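# Snap off alternate fruitlets from the branch tip onto mat

## Task

Starting the count at the branch tip, break off fruitlets number 1, 3, 5 and every other one after that, and get each of them onto the mat underneath (dropping them from the branch is allowed). All remaining fruitlets must stay attached to the branch. Hard hits on a fruitlet or squeezing it with full grip force may fail the job, and the result only counts if it holds without the robot keeping things in place.

## Robot and tools

Robot: one 6-joint arm (a Trossen WXAI follower) with a two-finger parallel gripper and a wrist camera. The cameras are cam_high, cam_low and cam_wrist, each 504x504 pixels. Reference images for the task can be viewed with show_instructions (no arguments, moves nothing).

Frame: the scene frame has its origin on the table top under the arm's base, +z up, +x forward from the base, +y to the left when facing along +x. The base itself may sit slightly tilted. The state line reports end_effector_position (metres) and end_effector_quat_wxyz, plus linear (m/s) and angular (rad/s) velocities, all in this frame. That position is the point midway between the finger pads, roughly 3 to 4 cm short of the fingertips, and it can be somewhat wrong, especially when the arm is stretched out. In the gripper's own frame the fingers point along +x and close along y.

execute_actions: the argument actions is a list holding at most one item. An empty list only reports the state. An item with rows is a motion: rows is a list of 1 to 15 rows, and steps (1 to 15, default 15) is how many control steps of 1/30 s it lasts; one row is used per step and the final row repeats if rows run out. An item with only steps (up to 300) is a wait with no new command; the time you spend replying counts toward it. Optional pictures (true/false) controls whether camera images come back.

Each row is 7 numbers for this single arm, absolute targets (not offsets): waist, shoulder, elbow, wrist pitch, wrist yaw, wrist roll in radians, then the gripper opening. Ranges: waist -3.054 to 3.054, shoulder 0.000 to 3.142, elbow 0.000 to 2.356, wrist pitch -1.571 to 1.571, wrist yaw -1.571 to 1.571, wrist roll -3.142 to 3.142. A target more than 0.010 rad outside a range, and further out than the joint currently is, gets the whole call refused. Targets past a joint's true end are clipped there and the result may say "joint sent to its limit" (possibly referring to an earlier motion); no such line does not prove more room exists. The opening is a unitless value from -1 to 1: +1 is fully open (0.088 m pad gap), empty fingers touch near -0.80, and values below that change nothing. Full open to closed takes at least about 0.5 s.

Motion limits: each step the sent target stays within a fixed lead of the measured angle (0.211 rad for waist, shoulder, elbow; 0.213 wrist pitch; 0.267 wrist yaw; 0.228 wrist roll), and targets that would move the hand more than 70 mm from where it is are scaled back. So large moves take several calls. Friction can leave joints short of the target, or ignore tiny changes; check Joint positions after each move. The arm keeps heading to your last row while you think, until it nearly stops or a step is HELD.

Result lines: Joint positions and Joint velocities list the six joints in row order, then the pad gap in metres. grip_measured is the measured opening on the command scale; readings can be off by about 1 mm, and read narrower (up to 0.061) when squeezing something hard. grip_effort_n is motor effort in newtons (negative means closing); it can be high merely from moving or hitting a stop. Joint torques and External joint torques are noisy, offset estimates. HELD marks steps where your row was not fully sent; "joint command not followed" means the clearance check altered targets. MOTOR HOT warns from 50 °C; at 95 °C an OVER-TEMPERATURE FAULT holds the arm, and if it does not cool the arm goes limp.

Gripping: the fingers settle where grip_measured equals the command. To hold, command about 0.07 under grip_measured; a smaller margin grips more gently. Fruitlets should not be squeezed at full force, so use a light margin. Force limit is about 34 to 49 N per pad, with a brief spike on first contact.

Load limits (N m): waist 18.2, shoulder 22.5, elbow 22.4, wrist pitch 5.92, wrist yaw 5.9, wrist roll 5.54, including any held weight. Reaching one triggers a TORQUE FAULT: a 10 s stop and the rest of the call is dropped.

zoom_image: camera (one of the three names) and region [x0, y0, x1, y1] in pixels, origin top-left, at most 504 by 504; returns a finer view of that camera's latest image.

read_manual: optional section, only "licences"; returns licence texts and moves nothing.

finished_scene: pass scene, the number of the current scene; it ends and grades that scene irreversibly and then presents the next task. Answering without any tool call ends everything.

Avoid: hitting fruitlets hard, full-force squeezing, dropping anything off the table, slams and hard pushes. Loose objects may occasionally be nudged by outside disturbances, so confirm the final state before finishing. Smooth, short, efficient motion is preferred.

Each tool is called after "Request:" as name(argument=value, ...) on one line, values as JSON.

Reference images:

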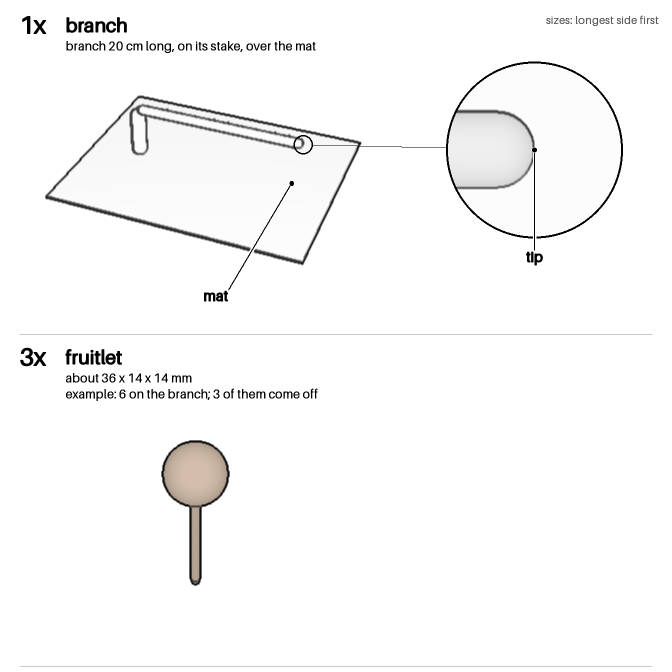

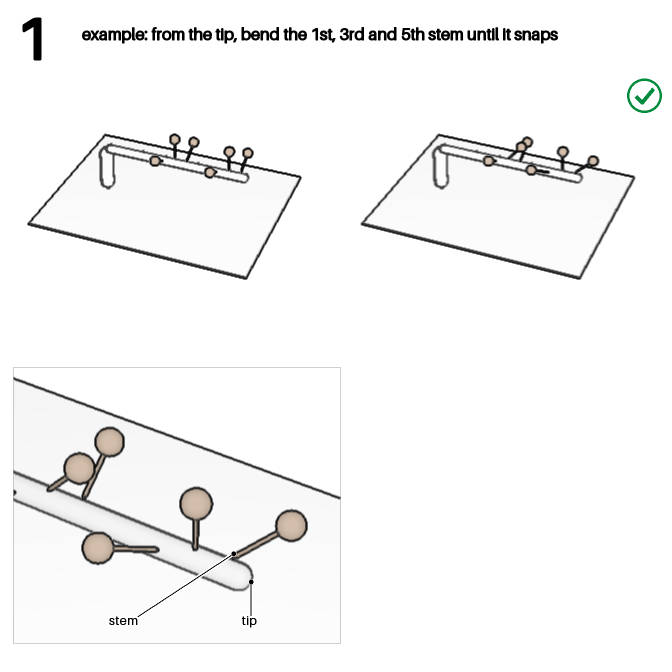

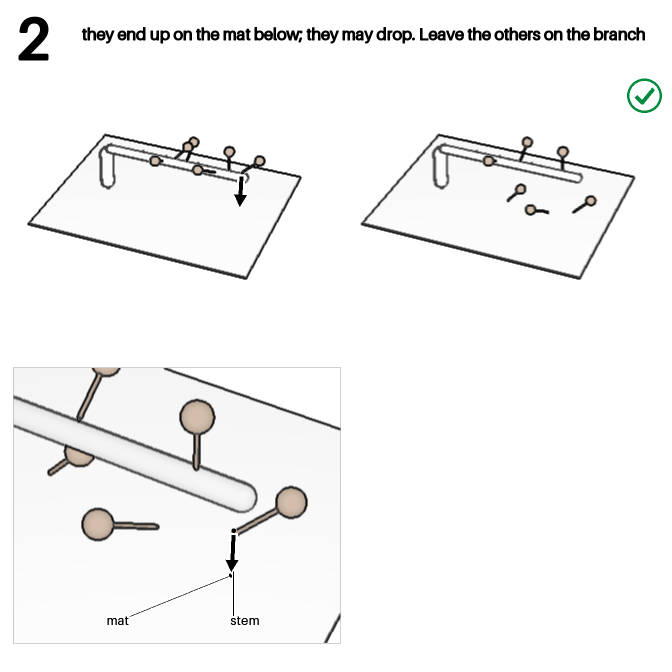

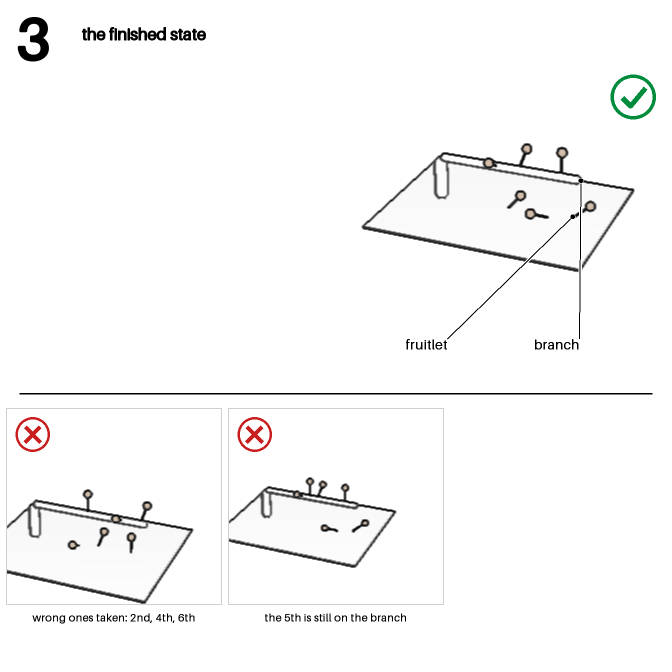

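## Session

Request:
execute_actions(actions=[])

Scene clock: 0.00 s of 4200.00 s.
end_effector_position=(+0.4270, +0.4297, +0.1127) grip_measured=+0.549 grip_effort_n=n/a end_effector_quat_wxyz=(+0.766, -0.012, +0.211, +0.608) end_effector_velocity=(-0.002, -0.000, +0.004) end_effector_angular_velocity=(-0.007, -0.011, +0.022)
Joint positions: [ 0.437  2.267  1.422  1.459 -0.801  0.864  0.066]
Joint velocities: [-0.007 -0.007 -0.002  0.007 -0.022 -0.007 -0.   ]
Joint torques (N m, as the arm reports them, + toward a larger angle): no reading
External joint torques (N m, as the arm's controller estimates them; a push from outside toward a larger angle lowers the number): no reading
Motor temperatures (°C, as the motors report them): [27 25 27 25 26 26]
Heat: hottest waist 27 °C (+0.0 °C/min).

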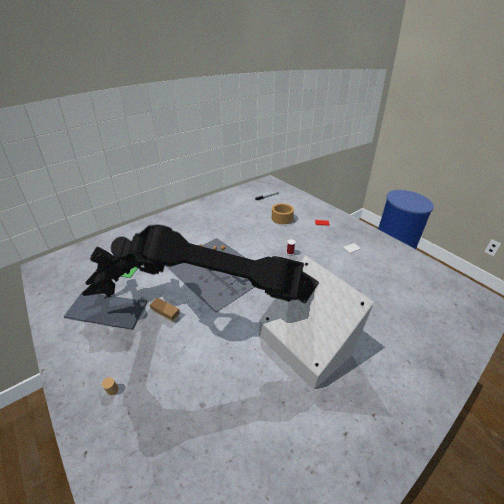

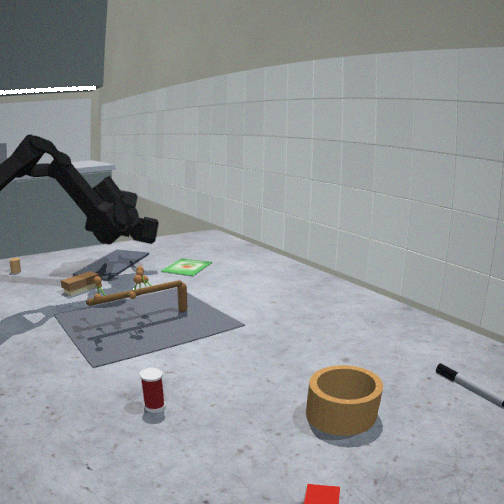

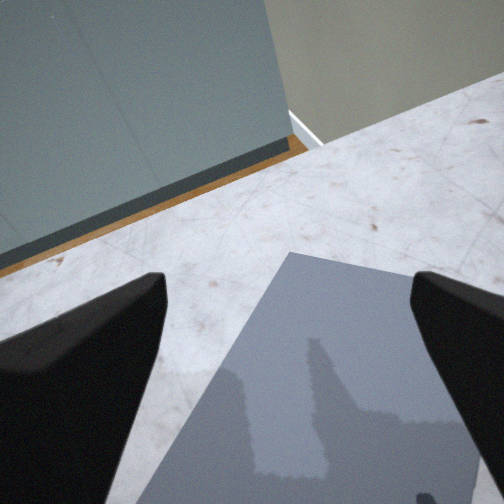

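Request:
zoom_image(camera="cam_low", region=[40, 220, 260, 380])

Request:
zoom_image(camera="cam_high", region=[40, 190, 340, 400])

Region (40, 220, 260, 380) of cam_low's 504x504 image, scaled by 2.291, with more detail than that image has; it fills the top 367 rows of this view, and the rest is white.

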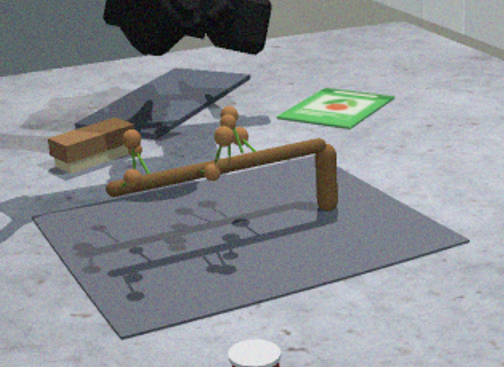

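Region (40, 190, 340, 400) of cam_high's 504x504 image, scaled by 1.680, with more detail than that image has; it fills the top 353 rows of this view, and the rest is white.

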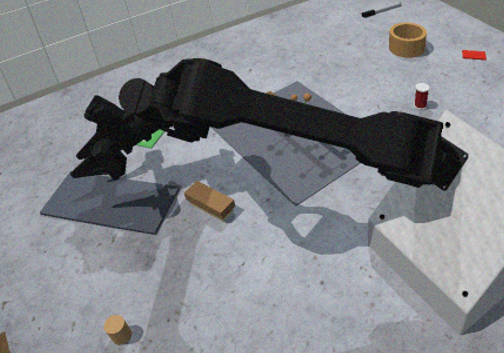

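Request:
execute_actions(actions=[{"rows":[[0.40,2.22,1.43,1.3,-0.8,0.8,0.55],[0.35,2.18,1.43,1.2,-0.8,0.7,0.55],[0.3,2.14,1.44,1.1,-0.79,0.6,0.55],[0.2,2.1,1.44,1.0,-0.78,0.5,0.55],[0.1,2.06,1.45,0.9,-0.77,0.4,0.55],[0.0,2.02,1.45,0.8,-0.76,0.3,0.55],[-0.1,1.99,1.455,0.7,-0.75,0.2,0.55],[-0.2,1.97,1.457,0.6,-0.74,0.1,0.55],[-0.3,1.96,1.457,0.5,-0.73,0.0,0.55],[-0.339,1.956,1.457,0.4,-0.73,-0.1,0.55]],"steps":15}], pictures=false)

Request:
execute_actions(actions=[{"rows":[[-0.339,1.956,1.457,0.2,-0.73,-0.2,0.55],[-0.339,1.956,1.457,0.05,-0.73,-0.3,0.55],[-0.339,1.956,1.457,-0.1,-0.73,-0.4,0.55],[-0.339,1.956,1.457,-0.25,-0.73,-0.4,0.55],[-0.339,1.956,1.457,-0.4,-0.73,-0.4,0.55],[-0.339,1.956,1.457,-0.55,-0.73,-0.4,0.55],[-0.339,1.956,1.457,-0.7,-0.73,-0.4,0.55],[-0.339,1.956,1.457,-0.85,-0.73,-0.4,0.55],[-0.339,1.956,1.457,-1.0,-0.73,-0.4,0.55],[-0.339,1.956,1.457,-1.15,-0.73,-0.4,0.55],[-0.339,1.956,1.457,-1.25,-0.73,-0.4,0.55],[-0.339,1.956,1.457,-1.345,-0.73,-0.4,0.55]],"steps":15}], pictures=false)

Request:
execute_actions(actions=[{"steps":30}])

Scene clock: 104.40 s of 4200.00 s.
end_effector_position=(+0.5258, +0.3366, +0.2872) grip_measured=+0.549 grip_effort_n=4.9 end_effector_quat_wxyz=(+0.868, -0.229, +0.075, +0.435) end_effector_velocity=(+0.148, -0.342, +0.433) end_effector_angular_velocity=(-0.664, -1.173, -0.797)
Joint positions: [ 0.057  2.021  1.445  0.947 -0.75   0.386  0.066]
Joint velocities: [-1.018 -0.383  0.071 -0.96   0.095 -1.062  0.   ]
Joint torques (N m, as the arm reports them, + toward a larger angle): [-6.42 -7.38  4.87  0.54  0.56 -0.22]
External joint torques (N m, as the arm's controller estimates them; a push from outside toward a larger angle lowers the number): [ 1.07 -0.94  1.04 -0.33  0.11 -0.26]
Motor temperatures (°C, as the motors report them): [36 35 28 28 26 26]
Heat: hottest waist 36 °C (+3.0 °C/min).
Steps of this call (steps 1 to 90: nothing new was sent; then 100.90 s passed at rest; steps 91 to 105: all 15 steps of this action). Readings (joint positions):
91: [0.436 2.262 1.422 1.426 -0.802 0.852]
92: [0.429 2.249 1.422 1.365 -0.802 0.816]
94: [0.391 2.223 1.422 1.275 -0.802 0.731]
98: [0.274 2.151 1.424 1.162 -0.782 0.616]
105: the state above

Scene clock: 104.90 s of 4200.00 s.
end_effector_position=(+0.5441, +0.1142, +0.3765) grip_measured=+0.549 grip_effort_n=4.0 end_effector_quat_wxyz=(+0.866, -0.440, +0.157, +0.177) end_effector_velocity=(-0.074, -0.173, -0.207) end_effector_angular_velocity=(-0.389, +0.920, -0.636)
Joint positions: [-0.347  1.968  1.45   0.262 -0.728 -0.3    0.066]
Joint velocities: [-0.007 -0.022 -0.002 -1.604 -0.007 -0.974 -0.   ]
Joint torques (N m, as the arm reports them, + toward a larger angle): [-4.84 -7.04  6.21  0.77  0.26 -0.23]
External joint torques (N m, as the arm's controller estimates them; a push from outside toward a larger angle lowers the number): [ 1.25 -1.17  1.08 -0.38  0.01 -0.23]
Motor temperatures (°C, as the motors report them): [36 35 28 28 26 26]
Heat: hottest waist 36 °C (+3.0 °C/min).
Steps of this call (steps 1 to 15: all 15 steps of this action). Readings (joint positions):
1: [0.023 2.010 1.447 0.913 -0.747 0.350]
2: [-0.012 2.001 1.449 0.878 -0.745 0.313]
4: [-0.082 1.989 1.450 0.808 -0.742 0.240]
8: [-0.220 1.981 1.450 0.654 -0.737 0.079]
15: the state above

Scene clock: 105.90 s of 4200.00 s.
end_effector_position=(+0.3355, +0.0742, +0.2368) grip_measured=+0.549 grip_effort_n=3.0 end_effector_quat_wxyz=(+0.714, -0.007, +0.701, +0.001) end_effector_velocity=(-0.067, +0.033, +0.002) end_effector_angular_velocity=(+0.118, +0.262, -0.246)
Joint positions: [-0.338  1.966  1.45  -1.302 -0.728 -0.394  0.066]
Joint velocities: [ 0.002 -0.022 -0.002 -0.403 -0.007 -0.007 -0.   ]
Joint torques (N m, as the arm reports them, + toward a larger angle): [-5.05 -5.95  5.27  0.01 -0.11 -0.25]
External joint torques (N m, as the arm's controller estimates them; a push from outside toward a larger angle lowers the number): [ 0.81 -0.93  0.86 -0.28 -0.07 -0.25]
Motor temperatures (°C, as the motors report them): [36 35 29 28 26 26]
Heat: hottest waist 36 °C (+3.0 °C/min).
Steps of this call (steps 1 to 30: the robot went on to your last target). Readings (joint positions):
1: [-0.346 1.968 1.450 0.205 -0.728 -0.326]
2: [-0.343 1.968 1.450 0.149 -0.728 -0.344]
4: [-0.339 1.968 1.450 0.037 -0.728 -0.367]
8: [-0.338 1.968 1.450 -0.188 -0.728 -0.386]
30: the state above

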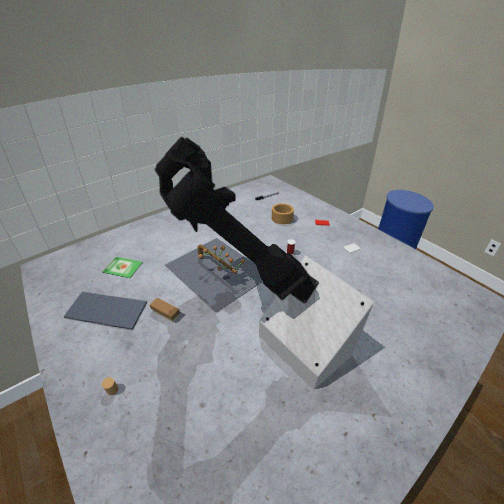

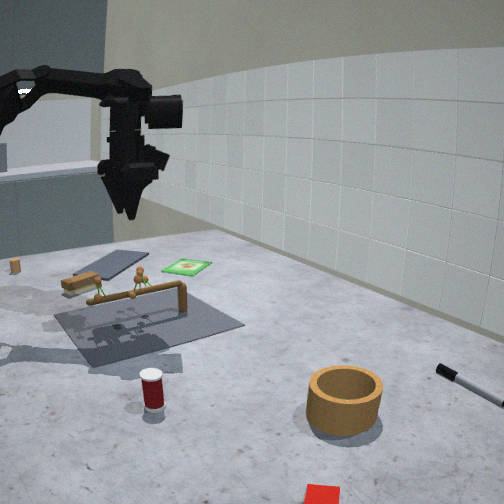

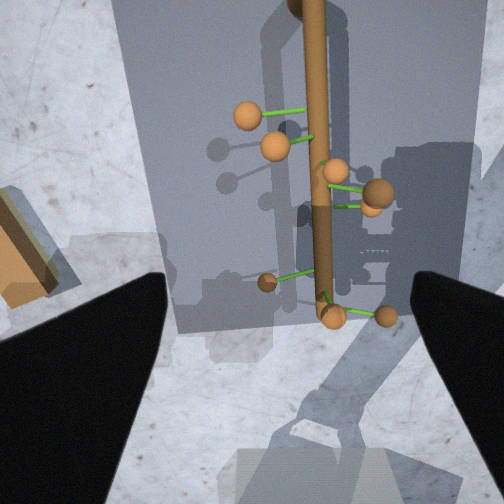

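Request:
zoom_image(camera="cam_wrist", region=[220, 80, 430, 350])

Request:
zoom_image(camera="cam_low", region=[70, 250, 210, 330])

Request:
zoom_image(camera="cam_high", region=[160, 220, 280, 310])

Region (220, 80, 430, 350) of cam_wrist's 504x504 image, scaled by 1.867, with more detail than that image has.

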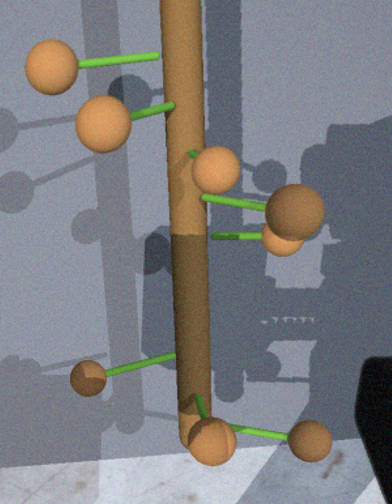

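Region (70, 250, 210, 330) of cam_low's 504x504 image, scaled by 3.600, with more detail than that image has; it fills the top 288 rows of this view, and the rest is white.

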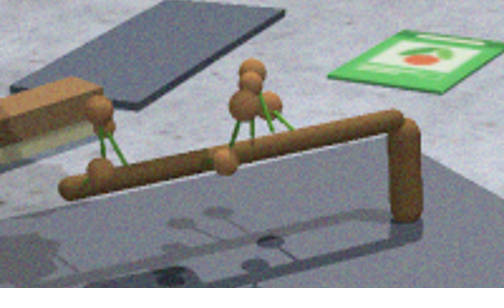

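Region (160, 220, 280, 310) of cam_high's 504x504 image, scaled by 4.200, with more detail than that image has; it fills the top 378 rows of this view, and the rest is white.

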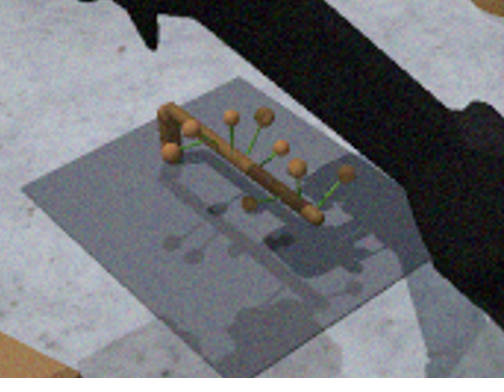

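Request:
execute_actions(actions=[{"rows":[[-0.35,1.99,1.445,-1.32,-0.725,-0.41,0.55],[-0.365,2.02,1.435,-1.29,-0.72,-0.43,0.55],[-0.38,2.05,1.425,-1.26,-0.715,-0.45,0.55],[-0.395,2.08,1.415,-1.23,-0.71,-0.47,0.55],[-0.41,2.11,1.405,-1.205,-0.705,-0.49,0.55],[-0.425,2.135,1.395,-1.18,-0.70,-0.51,0.55],[-0.44,2.16,1.385,-1.155,-0.695,-0.53,0.55],[-0.4555,2.18,1.375,-1.13,-0.69,-0.546,0.55]],"steps":15}], pictures=false)

Request:
execute_actions(actions=[{"steps":12}])

Scene clock: 194.73 s of 4200.00 s.
end_effector_position=(+0.3312, -0.0166, +0.2045) grip_measured=+0.549 grip_effort_n=3.0 end_effector_quat_wxyz=(+0.710, -0.000, +0.705, -0.004) end_effector_velocity=(+0.010, -0.005, +0.001) end_effector_angular_velocity=(-0.021, -0.048, +0.136)
Joint positions: [-0.455  2.171  1.38  -1.139 -0.691 -0.535  0.066]
Joint velocities: [-0.002 -0.002 -0.002  0.066 -0.007 -0.095 -0.   ]
Joint torques (N m, as the arm reports them, + toward a larger angle): [-5.08 -4.96  4.18  0.23 -0.03 -0.24]
External joint torques (N m, as the arm's controller estimates them; a push from outside toward a larger angle lowers the number): [ 1.06  0.63 -0.09  0.    0.   -0.25]
Motor temperatures (°C, as the motors report them): [36 32 30 26 26 26]
Heat: hottest waist 36 °C (+1.0 °C/min).
Steps of this call (steps 1 to 30: the robot went on to your last target; steps 31 to 90: nothing new was sent; then 85.33 s passed at rest; steps 91 to 105: all 15 steps of this action). Readings (joint positions):
91: [-0.339 1.966 1.450 -1.342 -0.728 -0.396]
92: [-0.341 1.971 1.450 -1.333 -0.728 -0.403]
94: [-0.355 1.997 1.448 -1.290 -0.728 -0.428]
98: [-0.411 2.098 1.415 -1.197 -0.707 -0.493]
105: the state above

Scene clock: 195.13 s of 4200.00 s.
end_effector_position=(+0.3321, -0.0174, +0.2043) grip_measured=+0.549 grip_effort_n=3.0 end_effector_quat_wxyz=(+0.711, -0.004, +0.703, -0.001) end_effector_velocity=(+0.000, -0.001, +0.002) end_effector_angular_velocity=(-0.011, -0.006, +0.028)
Joint positions: [-0.455  2.172  1.38  -1.133 -0.691 -0.54   0.066]
Joint velocities: [-0.002 -0.007 -0.002  0.007  0.007 -0.022 -0.   ]
Joint torques (N m, as the arm reports them, + toward a larger angle): [-5.16 -4.81  4.05  0.28  0.   -0.26]
External joint torques (N m, as the arm's controller estimates them; a push from outside toward a larger angle lowers the number): [ 0.97  0.88 -0.32  0.01  0.03 -0.26]
Motor temperatures (°C, as the motors report them): [36 32 30 26 26 26]
Heat: hottest waist 36 °C (+1.0 °C/min).
Steps of this call (steps 1 to 12: the robot went on to your last target). Readings (joint positions):
1: [-0.455 2.171 1.380 -1.137 -0.691 -0.536]
2: [-0.455 2.171 1.380 -1.136 -0.691 -0.537]
4: [-0.455 2.172 1.380 -1.135 -0.691 -0.538]
8: [-0.455 2.172 1.380 -1.133 -0.691 -0.540]
12: the state above

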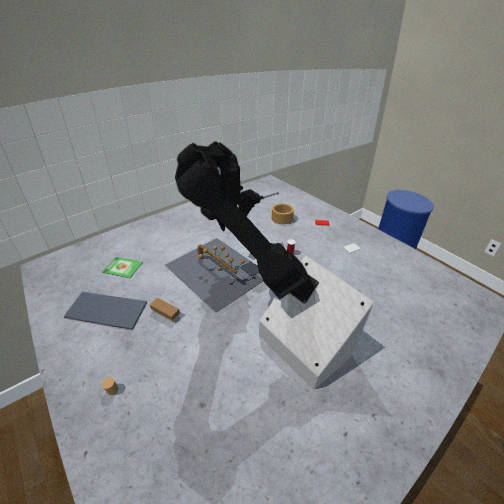

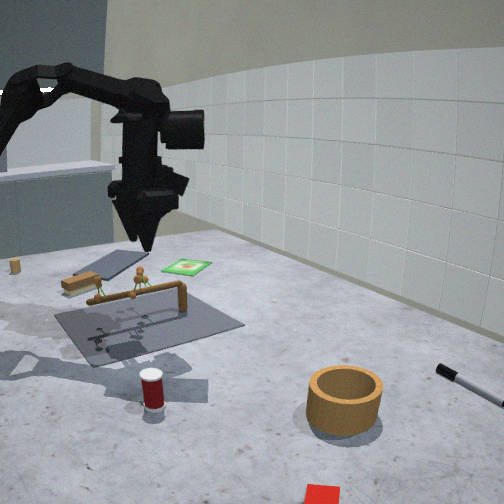

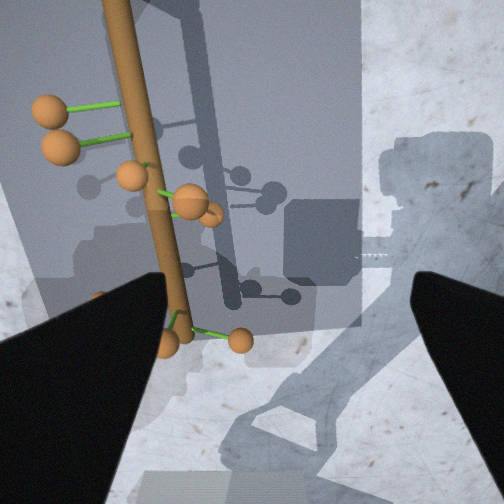

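Request:
zoom_image(camera="cam_wrist", region=[10, 70, 290, 380])

Region (10, 70, 290, 380) of cam_wrist's 504x504 image, scaled by 1.626, with more detail than that image has; it fills the left 455 columns of this view, and the rest is white.

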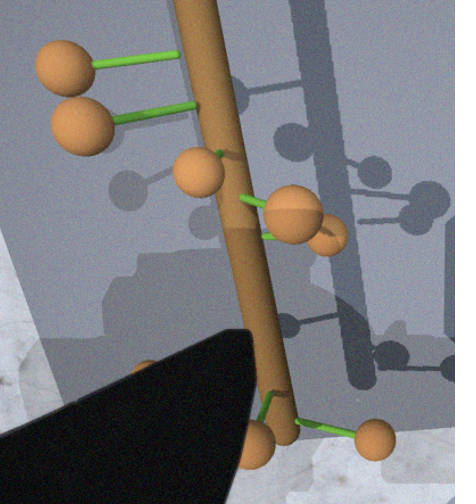

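Request:
execute_actions(actions=[{"rows":[[-0.452,2.16,1.34,-1.11,-0.692,-0.537,0.45],[-0.448,2.14,1.29,-1.08,-0.693,-0.533,0.35],[-0.444,2.12,1.24,-1.05,-0.695,-0.528,0.25],[-0.44,2.10,1.19,-1.02,-0.696,-0.523,0.15],[-0.435,2.08,1.14,-0.99,-0.698,-0.518,0.05],[-0.43,2.06,1.09,-0.96,-0.699,-0.513,-0.05],[-0.426,2.04,1.05,-0.935,-0.701,-0.508,-0.15],[-0.422,2.02,1.01,-0.91,-0.702,-0.504,-0.25],[-0.418,2.005,0.98,-0.89,-0.703,-0.5,-0.32],[-0.415,1.991,0.951,-0.8675,-0.7046,-0.496,-0.39]],"steps":15}], pictures=false)

Request:
execute_actions(actions=[{"steps":15}])

Scene clock: 292.93 s of 4200.00 s.
end_effector_position=(+0.2649, -0.0067, +0.1573) grip_measured=-0.341 grip_effort_n=-16.5 end_effector_quat_wxyz=(+0.705, -0.000, +0.710, -0.001) end_effector_velocity=(-0.016, +0.008, -0.007) end_effector_angular_velocity=(+0.001, -0.077, +0.031)
Joint positions: [-0.418  2.011  0.975 -0.883 -0.7   -0.505  0.022]
Joint velocities: [-0.002 -0.105 -0.159  0.139 -0.037  0.022 -0.024]
Joint torques (N m, as the arm reports them, + toward a larger angle): [-4.   -5.64  3.32  0.3  -0.17  0.22]
External joint torques (N m, as the arm's controller estimates them; a push from outside toward a larger angle lowers the number): [ 1.03 -1.04 -0.8  -0.01 -0.12  0.22]
Motor temperatures (°C, as the motors report them): [37 31 30 26 26 26]
Heat: hottest waist 37 °C (+1.0 °C/min).
Steps of this call (steps 1 to 15: the robot went on to your last target; steps 16 to 90: nothing new was sent; then 94.30 s passed at rest; steps 91 to 105: all 15 steps of this action). Readings (joint positions):
91: [-0.455 2.172 1.375 -1.126 -0.691 -0.540]
92: [-0.455 2.167 1.360 -1.110 -0.691 -0.540]
94: [-0.453 2.146 1.301 -1.075 -0.691 -0.539]
98: [-0.437 2.083 1.131 -0.981 -0.694 -0.522]
105: the state above

Scene clock: 293.43 s of 4200.00 s.
end_effector_position=(+0.2631, -0.0063, +0.1565) grip_measured=-0.387 grip_effort_n=-16.5 end_effector_quat_wxyz=(+0.707, -0.002, +0.708, -0.001) end_effector_velocity=(-0.002, +0.001, +0.001) end_effector_angular_velocity=(-0.006, +0.007, +0.022)
Joint positions: [-0.418  2.001  0.959 -0.87  -0.701 -0.502  0.02 ]
Joint velocities: [ 0.002 -0.007 -0.002 -0.007  0.007 -0.022 -0.   ]
Joint torques (N m, as the arm reports them, + toward a larger angle): [-3.9  -5.51  3.23  0.26 -0.17  0.21]
External joint torques (N m, as the arm's controller estimates them; a push from outside toward a larger angle lowers the number): [ 1.05 -1.03 -0.74  0.01 -0.14  0.21]
Motor temperatures (°C, as the motors report them): [37 31 30 26 26 26]
Heat: hottest waist 37 °C (+1.0 °C/min).
Steps of this call (steps 1 to 15: the robot went on to your last target). Readings (joint positions):
1: [-0.418 2.008 0.971 -0.880 -0.700 -0.504]
2: [-0.418 2.005 0.968 -0.877 -0.701 -0.503]
4: [-0.418 2.003 0.964 -0.874 -0.701 -0.503]
8: [-0.418 2.002 0.961 -0.871 -0.701 -0.502]
15: the state above

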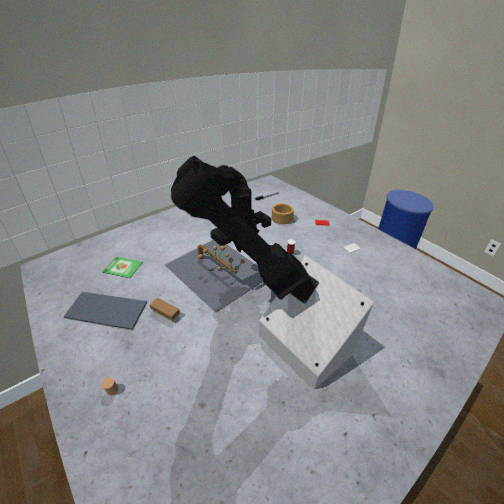

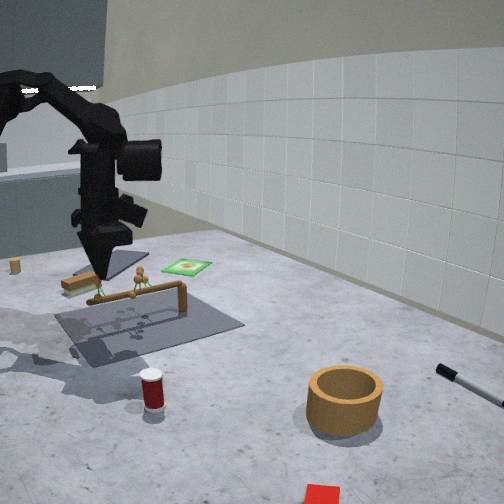

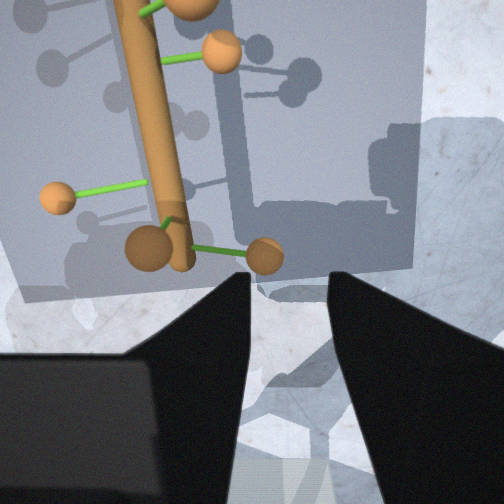

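Request:
execute_actions(actions=[{"rows":[[-0.41,1.997,0.945,-0.855,-0.704,-0.495,-0.39],[-0.402,1.993,0.93,-0.84,-0.707,-0.485,-0.39],[-0.394,1.988,0.915,-0.825,-0.71,-0.475,-0.39],[-0.386,1.983,0.90,-0.81,-0.713,-0.465,-0.39],[-0.380,1.979,0.89,-0.795,-0.716,-0.455,-0.39],[-0.376,1.976,0.88,-0.78,-0.718,-0.45,-0.39]],"steps":15}])

Scene clock: 360.83 s of 4200.00 s.
end_effector_position=(+0.2557, -0.0020, +0.1407) grip_measured=-0.387 grip_effort_n=-16.5 end_effector_quat_wxyz=(+0.707, -0.002, +0.707, +0.000) end_effector_velocity=(+0.001, +0.000, +0.001) end_effector_angular_velocity=(-0.001, -0.020, +0.020)
Joint positions: [-0.38   1.986  0.89  -0.784 -0.714 -0.457  0.02 ]
Joint velocities: [-0.002 -0.012 -0.012  0.022 -0.007 -0.007 -0.   ]
Joint torques (N m, as the arm reports them, + toward a larger angle): [-3.83 -5.28  3.01  0.24 -0.17  0.22]
External joint torques (N m, as the arm's controller estimates them; a push from outside toward a larger angle lowers the number): [ 1.   -0.98 -0.72 -0.01 -0.15  0.22]
Motor temperatures (°C, as the motors report them): [35 31 29 26 26 26]
Heat: hottest waist 35 °C (-1.0 °C/min).
Steps of this call (steps 1 to 15: the robot went on to your last target; steps 16 to 90: nothing new was sent; then 63.90 s passed at rest; steps 91 to 105: all 15 steps of this action). Readings (joint positions):
91: [-0.417 2.001 0.958 -0.867 -0.701 -0.502]
92: [-0.416 2.000 0.954 -0.859 -0.702 -0.499]
94: [-0.407 1.997 0.938 -0.839 -0.705 -0.488]
98: [-0.384 1.990 0.901 -0.802 -0.711 -0.466]
105: the state above

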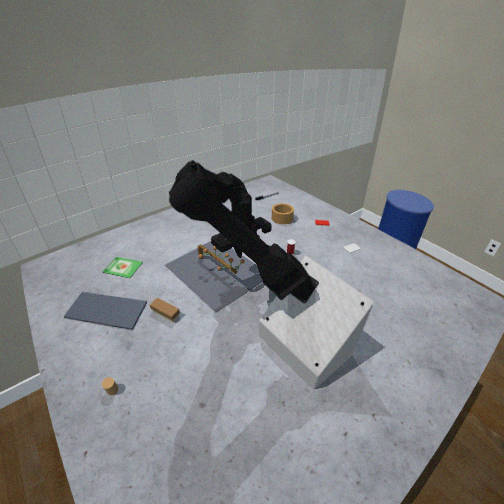

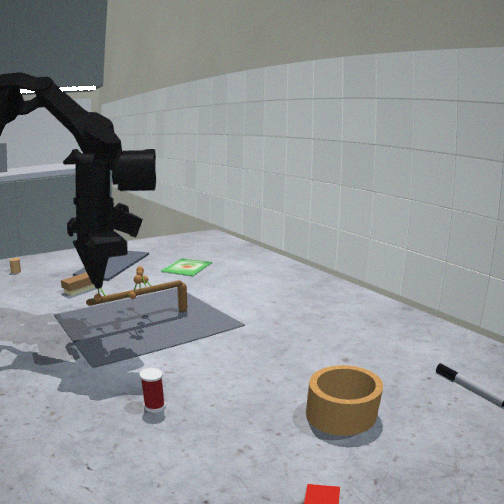

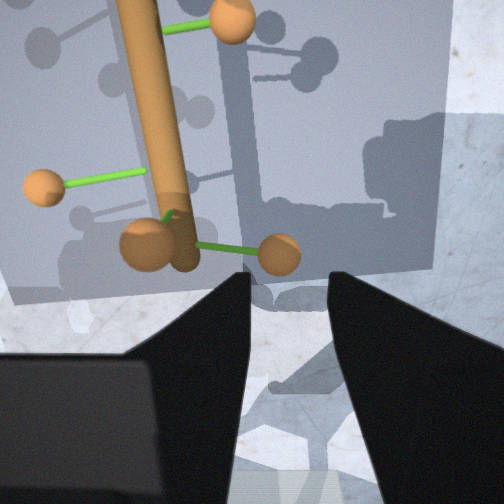

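Request:
zoom_image(camera="cam_low", region=[60, 240, 200, 330])

Region (60, 240, 200, 330) of cam_low's 504x504 image, scaled by 3.600, with more detail than that image has; it fills the top 324 rows of this view, and the rest is white.

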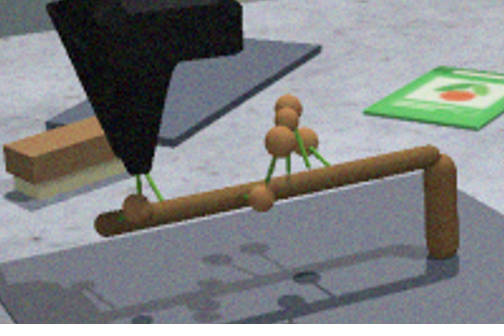

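Request:
execute_actions(actions=[{"rows":[[-0.375,1.988,0.885,-0.775,-0.716,-0.45,-0.45],[-0.37,1.991,0.88,-0.762,-0.718,-0.442,-0.5],[-0.364,1.994,0.875,-0.749,-0.72,-0.434,-0.55],[-0.359,1.997,0.87,-0.736,-0.721,-0.427,-0.6],[-0.354,2.0,0.866,-0.723,-0.723,-0.42,-0.64],[-0.348,2.003,0.861,-0.71,-0.724,-0.412,-0.677],[-0.343,2.007,0.856,-0.696,-0.726,-0.404,-0.677]],"steps":15}])

Request:
zoom_image(camera="cam_low", region=[60, 240, 200, 330])

Scene clock: 390.00 s of 4200.00 s.
end_effector_position=(+0.2591, -0.0022, +0.1287) grip_measured=-0.668 grip_effort_n=-16.5 end_effector_quat_wxyz=(+0.711, -0.008, +0.703, +0.001) end_effector_velocity=(+0.005, +0.000, +0.001) end_effector_angular_velocity=(+0.014, -0.029, +0.017)
Joint positions: [-0.346  1.997  0.864 -0.701 -0.722 -0.412  0.006]
Joint velocities: [-0.007 -0.002 -0.002  0.022 -0.022 -0.007 -0.003]
Joint torques (N m, as the arm reports them, + toward a larger angle): [-3.81 -3.39  2.94  0.28 -0.15  0.21]
External joint torques (N m, as the arm's controller estimates them; a push from outside toward a larger angle lowers the number): [ 1.08  1.02 -0.64  0.02 -0.13  0.21]
Motor temperatures (°C, as the motors report them): [35 31 29 26 26 26]
Heat: hottest waist 35 °C (+0.0 °C/min).
Steps of this call (steps 1 to 15: the robot went on to your last target; steps 16 to 90: nothing new was sent; then 25.67 s passed at rest; steps 91 to 105: all 15 steps of this action). Readings (joint positions):
91: [-0.379 1.986 0.888 -0.782 -0.714 -0.456]
92: [-0.378 1.986 0.888 -0.777 -0.714 -0.454]
94: [-0.373 1.986 0.885 -0.761 -0.715 -0.446]
98: [-0.355 1.990 0.873 -0.721 -0.720 -0.423]
105: the state above

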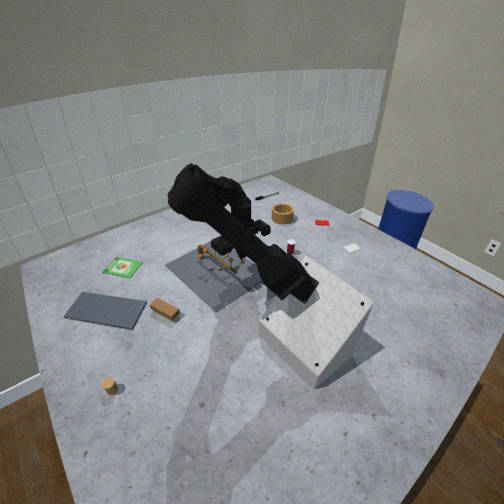

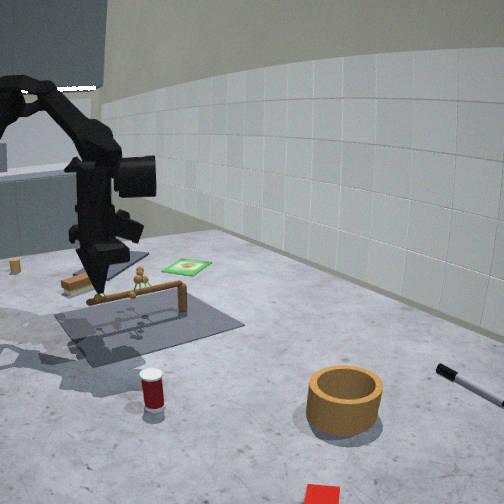

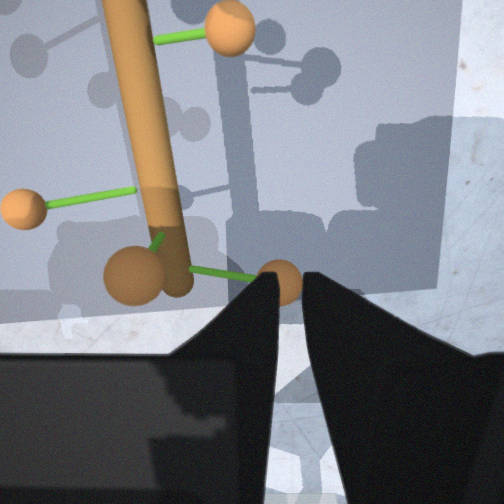

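Region (60, 240, 200, 330) of cam_low's 504x504 image, scaled by 3.600, with more detail than that image has; it fills the top 324 rows of this view, and the rest is white.

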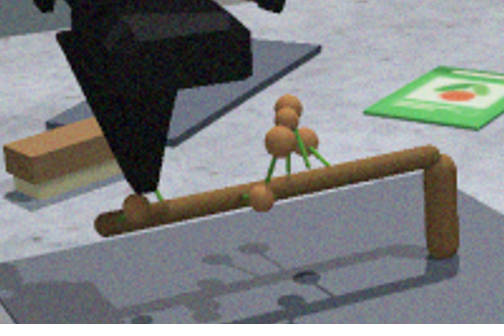

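Request:
execute_actions(actions=[{"rows":[[-0.345,2.0,0.853,-0.698,-0.726,-0.404,-0.677],[-0.345,2.0,0.850,-0.696,-0.726,-0.404,-0.677],[-0.345,2.003,0.847,-0.695,-0.726,-0.404,-0.677],[-0.345,2.006,0.845,-0.694,-0.726,-0.404,-0.677],[-0.345,2.009,0.843,-0.693,-0.726,-0.404,-0.677],[-0.345,2.012,0.843,-0.692,-0.726,-0.404,-0.677]],"steps":15}])

Request:
zoom_image(camera="cam_low", region=[60, 240, 200, 330])

Scene clock: 412.63 s of 4200.00 s.
end_effector_position=(+0.2550, -0.0031, +0.1257) grip_measured=-0.674 grip_effort_n=-16.5 end_effector_quat_wxyz=(+0.708, -0.004, +0.706, -0.001) end_effector_velocity=(-0.001, +0.000, -0.000) end_effector_angular_velocity=(+0.006, -0.006, +0.022)
Joint positions: [-0.346  2.002  0.851 -0.694 -0.723 -0.41   0.006]
Joint velocities: [-0.002 -0.002 -0.007  0.007 -0.007 -0.022 -0.   ]
Joint torques (N m, as the arm reports them, + toward a larger angle): [-3.98 -3.33  2.88  0.26 -0.15  0.2 ]
External joint torques (N m, as the arm's controller estimates them; a push from outside toward a larger angle lowers the number): [ 0.89  1.09 -0.7   0.   -0.12  0.21]
Motor temperatures (°C, as the motors report them): [35 30 29 26 26 26]
Heat: hottest waist 35 °C (+0.0 °C/min).
Steps of this call (steps 1 to 15: the robot went on to your last target; steps 16 to 90: nothing new was sent; then 19.13 s passed at rest; steps 91 to 105: all 15 steps of this action). Readings (joint positions):
91: [-0.346 1.997 0.863 -0.698 -0.723 -0.410]
92: [-0.346 1.997 0.862 -0.698 -0.723 -0.410]
94: [-0.346 1.997 0.859 -0.698 -0.723 -0.410]
98: [-0.346 2.000 0.853 -0.695 -0.723 -0.410]
105: the state above

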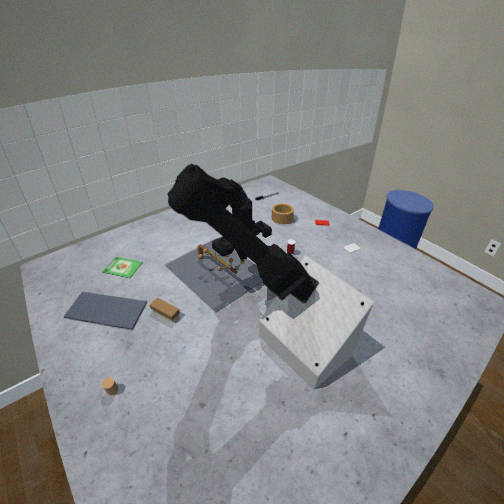

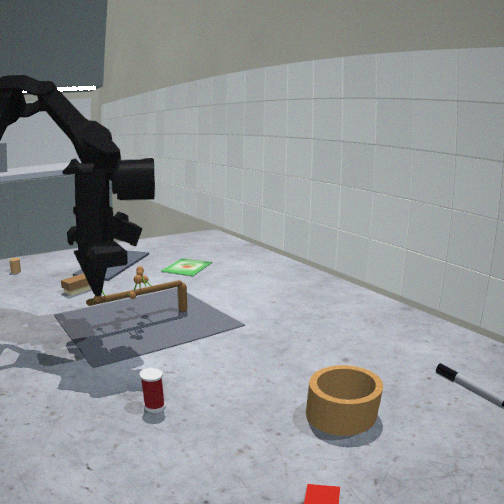

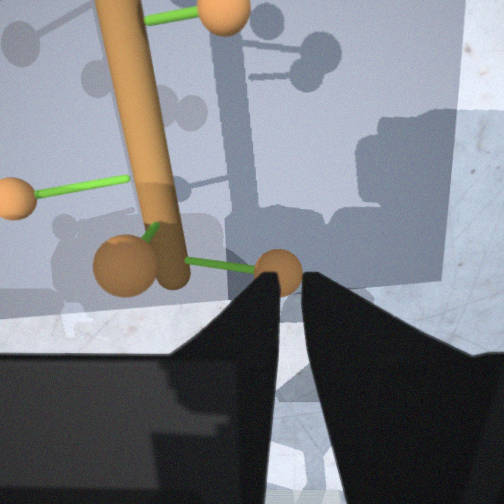

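Region (60, 240, 200, 330) of cam_low's 504x504 image, scaled by 3.600, with more detail than that image has; it fills the top 324 rows of this view, and the rest is white.

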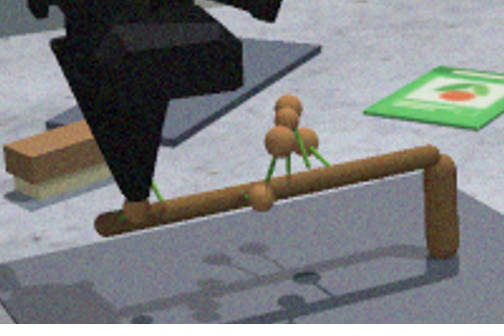

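Request:
execute_actions(actions=[{"rows":[[-0.341,2.014,0.843,-0.685,-0.727,-0.401,-0.677],[-0.336,2.017,0.84,-0.676,-0.728,-0.396,-0.677],[-0.331,2.02,0.837,-0.667,-0.729,-0.39,-0.677],[-0.326,2.022,0.835,-0.659,-0.73,-0.385,-0.677],[-0.321,2.025,0.832,-0.65,-0.731,-0.38,-0.677],[-0.316,2.028,0.829,-0.641,-0.732,-0.374,-0.677],[-0.311,2.03,0.826,-0.632,-0.733,-0.369,-0.677],[-0.306,2.033,0.823,-0.623,-0.735,-0.363,-0.677],[-0.302,2.036,0.82,-0.613,-0.736,-0.356,-0.677]],"steps":15}])

Request:
zoom_image(camera="cam_low", region=[60, 240, 200, 330])

Scene clock: 426.63 s of 4200.00 s.
end_effector_position=(+0.2554, -0.0025, +0.1110) grip_measured=-0.674 grip_effort_n=-16.5 end_effector_quat_wxyz=(+0.707, -0.005, +0.708, +0.000) end_effector_velocity=(+0.003, -0.001, -0.002) end_effector_angular_velocity=(-0.000, -0.020, -0.002)
Joint positions: [-0.306  2.026  0.828 -0.619 -0.731 -0.365  0.006]
Joint velocities: [ 0.002  0.002 -0.007  0.037 -0.007  0.022 -0.   ]
Joint torques (N m, as the arm reports them, + toward a larger angle): [-3.82 -3.39  2.7   0.26 -0.18  0.2 ]
External joint torques (N m, as the arm's controller estimates them; a push from outside toward a larger angle lowers the number): [ 1.1   1.07 -0.61  0.01 -0.16  0.2 ]
Motor temperatures (°C, as the motors report them): [35 30 29 26 26 26]
Heat: hottest waist 35 °C (+0.0 °C/min).
Steps of this call (steps 1 to 15: the robot went on to your last target; steps 16 to 90: nothing new was sent; then 10.50 s passed at rest; steps 91 to 105: all 15 steps of this action). Readings (joint positions):
91: [-0.346 2.003 0.851 -0.693 -0.723 -0.410]
92: [-0.345 2.003 0.850 -0.689 -0.723 -0.408]
94: [-0.340 2.006 0.848 -0.677 -0.724 -0.401]
98: [-0.322 2.016 0.838 -0.648 -0.728 -0.383]
105: the state above

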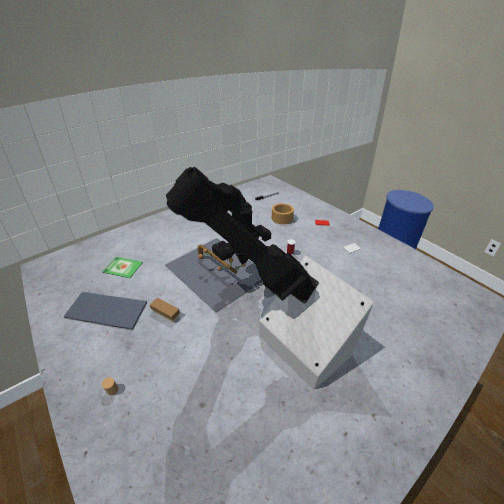

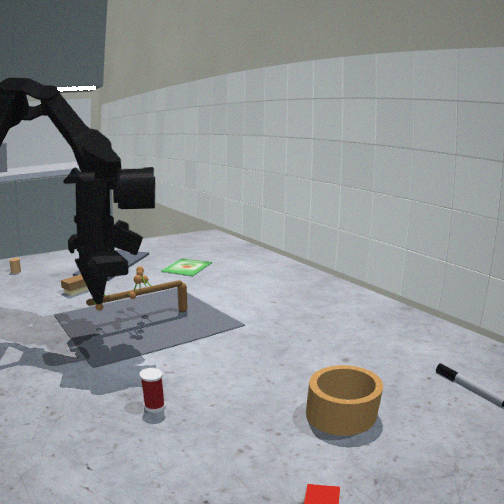

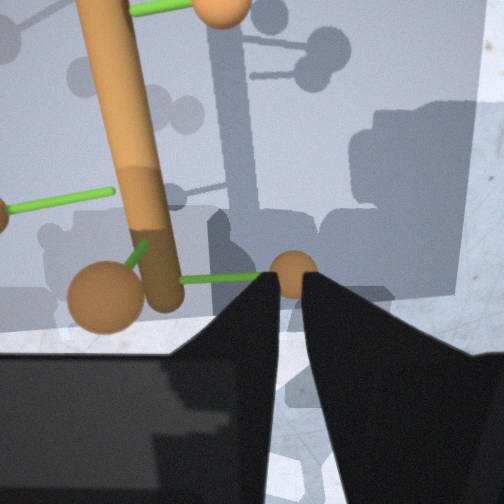

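Region (60, 240, 200, 330) of cam_low's 504x504 image, scaled by 3.600, with more detail than that image has; it fills the top 324 rows of this view, and the rest is white.

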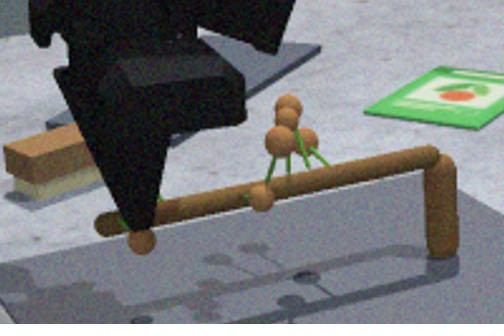

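Request:
execute_actions(actions=[{"rows":[[-0.299,2.038,0.818,-0.607,-0.737,-0.352,-0.677],[-0.296,2.04,0.815,-0.6,-0.737,-0.348,-0.677],[-0.293,2.042,0.813,-0.593,-0.738,-0.344,-0.677],[-0.29,2.044,0.81,-0.586,-0.739,-0.34,-0.677],[-0.287,2.046,0.808,-0.579,-0.74,-0.336,-0.677],[-0.284,2.048,0.805,-0.572,-0.74,-0.332,-0.677],[-0.281,2.05,0.803,-0.565,-0.741,-0.328,-0.677],[-0.277,2.052,0.80,-0.557,-0.742,-0.324,-0.677]],"steps":15}])

Request:
zoom_image(camera="cam_low", region=[60, 240, 200, 330])

Scene clock: 437.63 s of 4200.00 s.
end_effector_position=(+0.2546, -0.0023, +0.1006) grip_measured=-0.674 grip_effort_n=-16.5 end_effector_quat_wxyz=(+0.706, -0.004, +0.708, +0.000) end_effector_velocity=(+0.002, +0.003, +0.001) end_effector_angular_velocity=(+0.019, -0.014, -0.019)
Joint positions: [-0.28   2.042  0.808 -0.561 -0.738 -0.331  0.006]
Joint velocities: [-0.002 -0.002 -0.002  0.007 -0.022  0.022  0.   ]
Joint torques (N m, as the arm reports them, + toward a larger angle): [-3.87 -3.43  2.52  0.26 -0.16  0.21]
External joint torques (N m, as the arm's controller estimates them; a push from outside toward a larger angle lowers the number): [ 1.04  1.04 -0.59  0.03 -0.13  0.21]
Motor temperatures (°C, as the motors report them): [35 30 29 26 26 26]
Heat: hottest waist 35 °C (+0.0 °C/min).
Steps of this call (steps 1 to 15: the robot went on to your last target; steps 16 to 90: nothing new was sent; then 7.50 s passed at rest; steps 91 to 105: all 15 steps of this action). Readings (joint positions):
91: [-0.305 2.026 0.827 -0.614 -0.732 -0.362]
92: [-0.304 2.027 0.826 -0.611 -0.732 -0.360]
94: [-0.301 2.029 0.823 -0.601 -0.733 -0.354]
98: [-0.290 2.037 0.814 -0.578 -0.735 -0.341]
105: the state above

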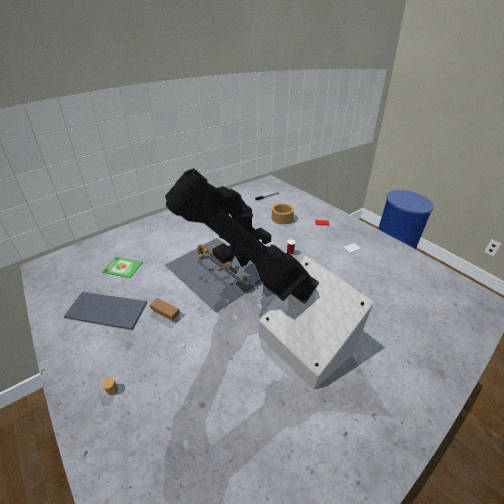

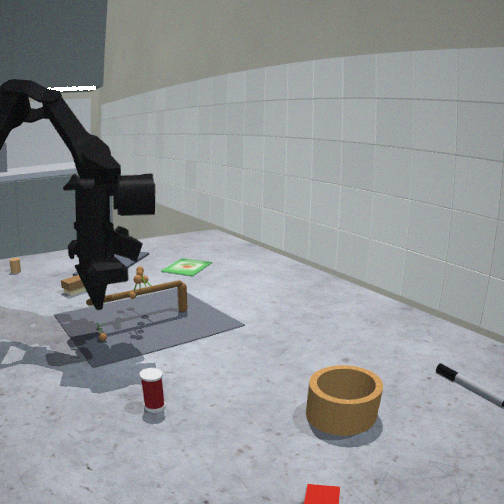

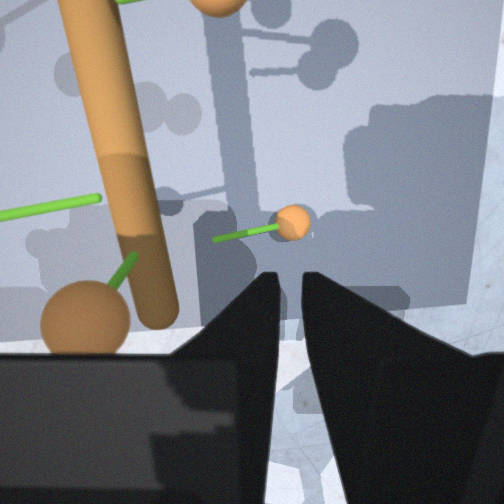

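Region (60, 240, 200, 330) of cam_low's 504x504 image, scaled by 3.600, with more detail than that image has; it fills the top 324 rows of this view, and the rest is white.

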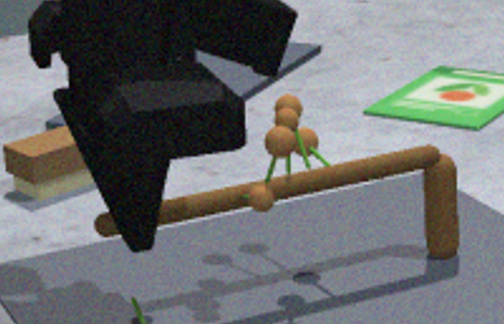

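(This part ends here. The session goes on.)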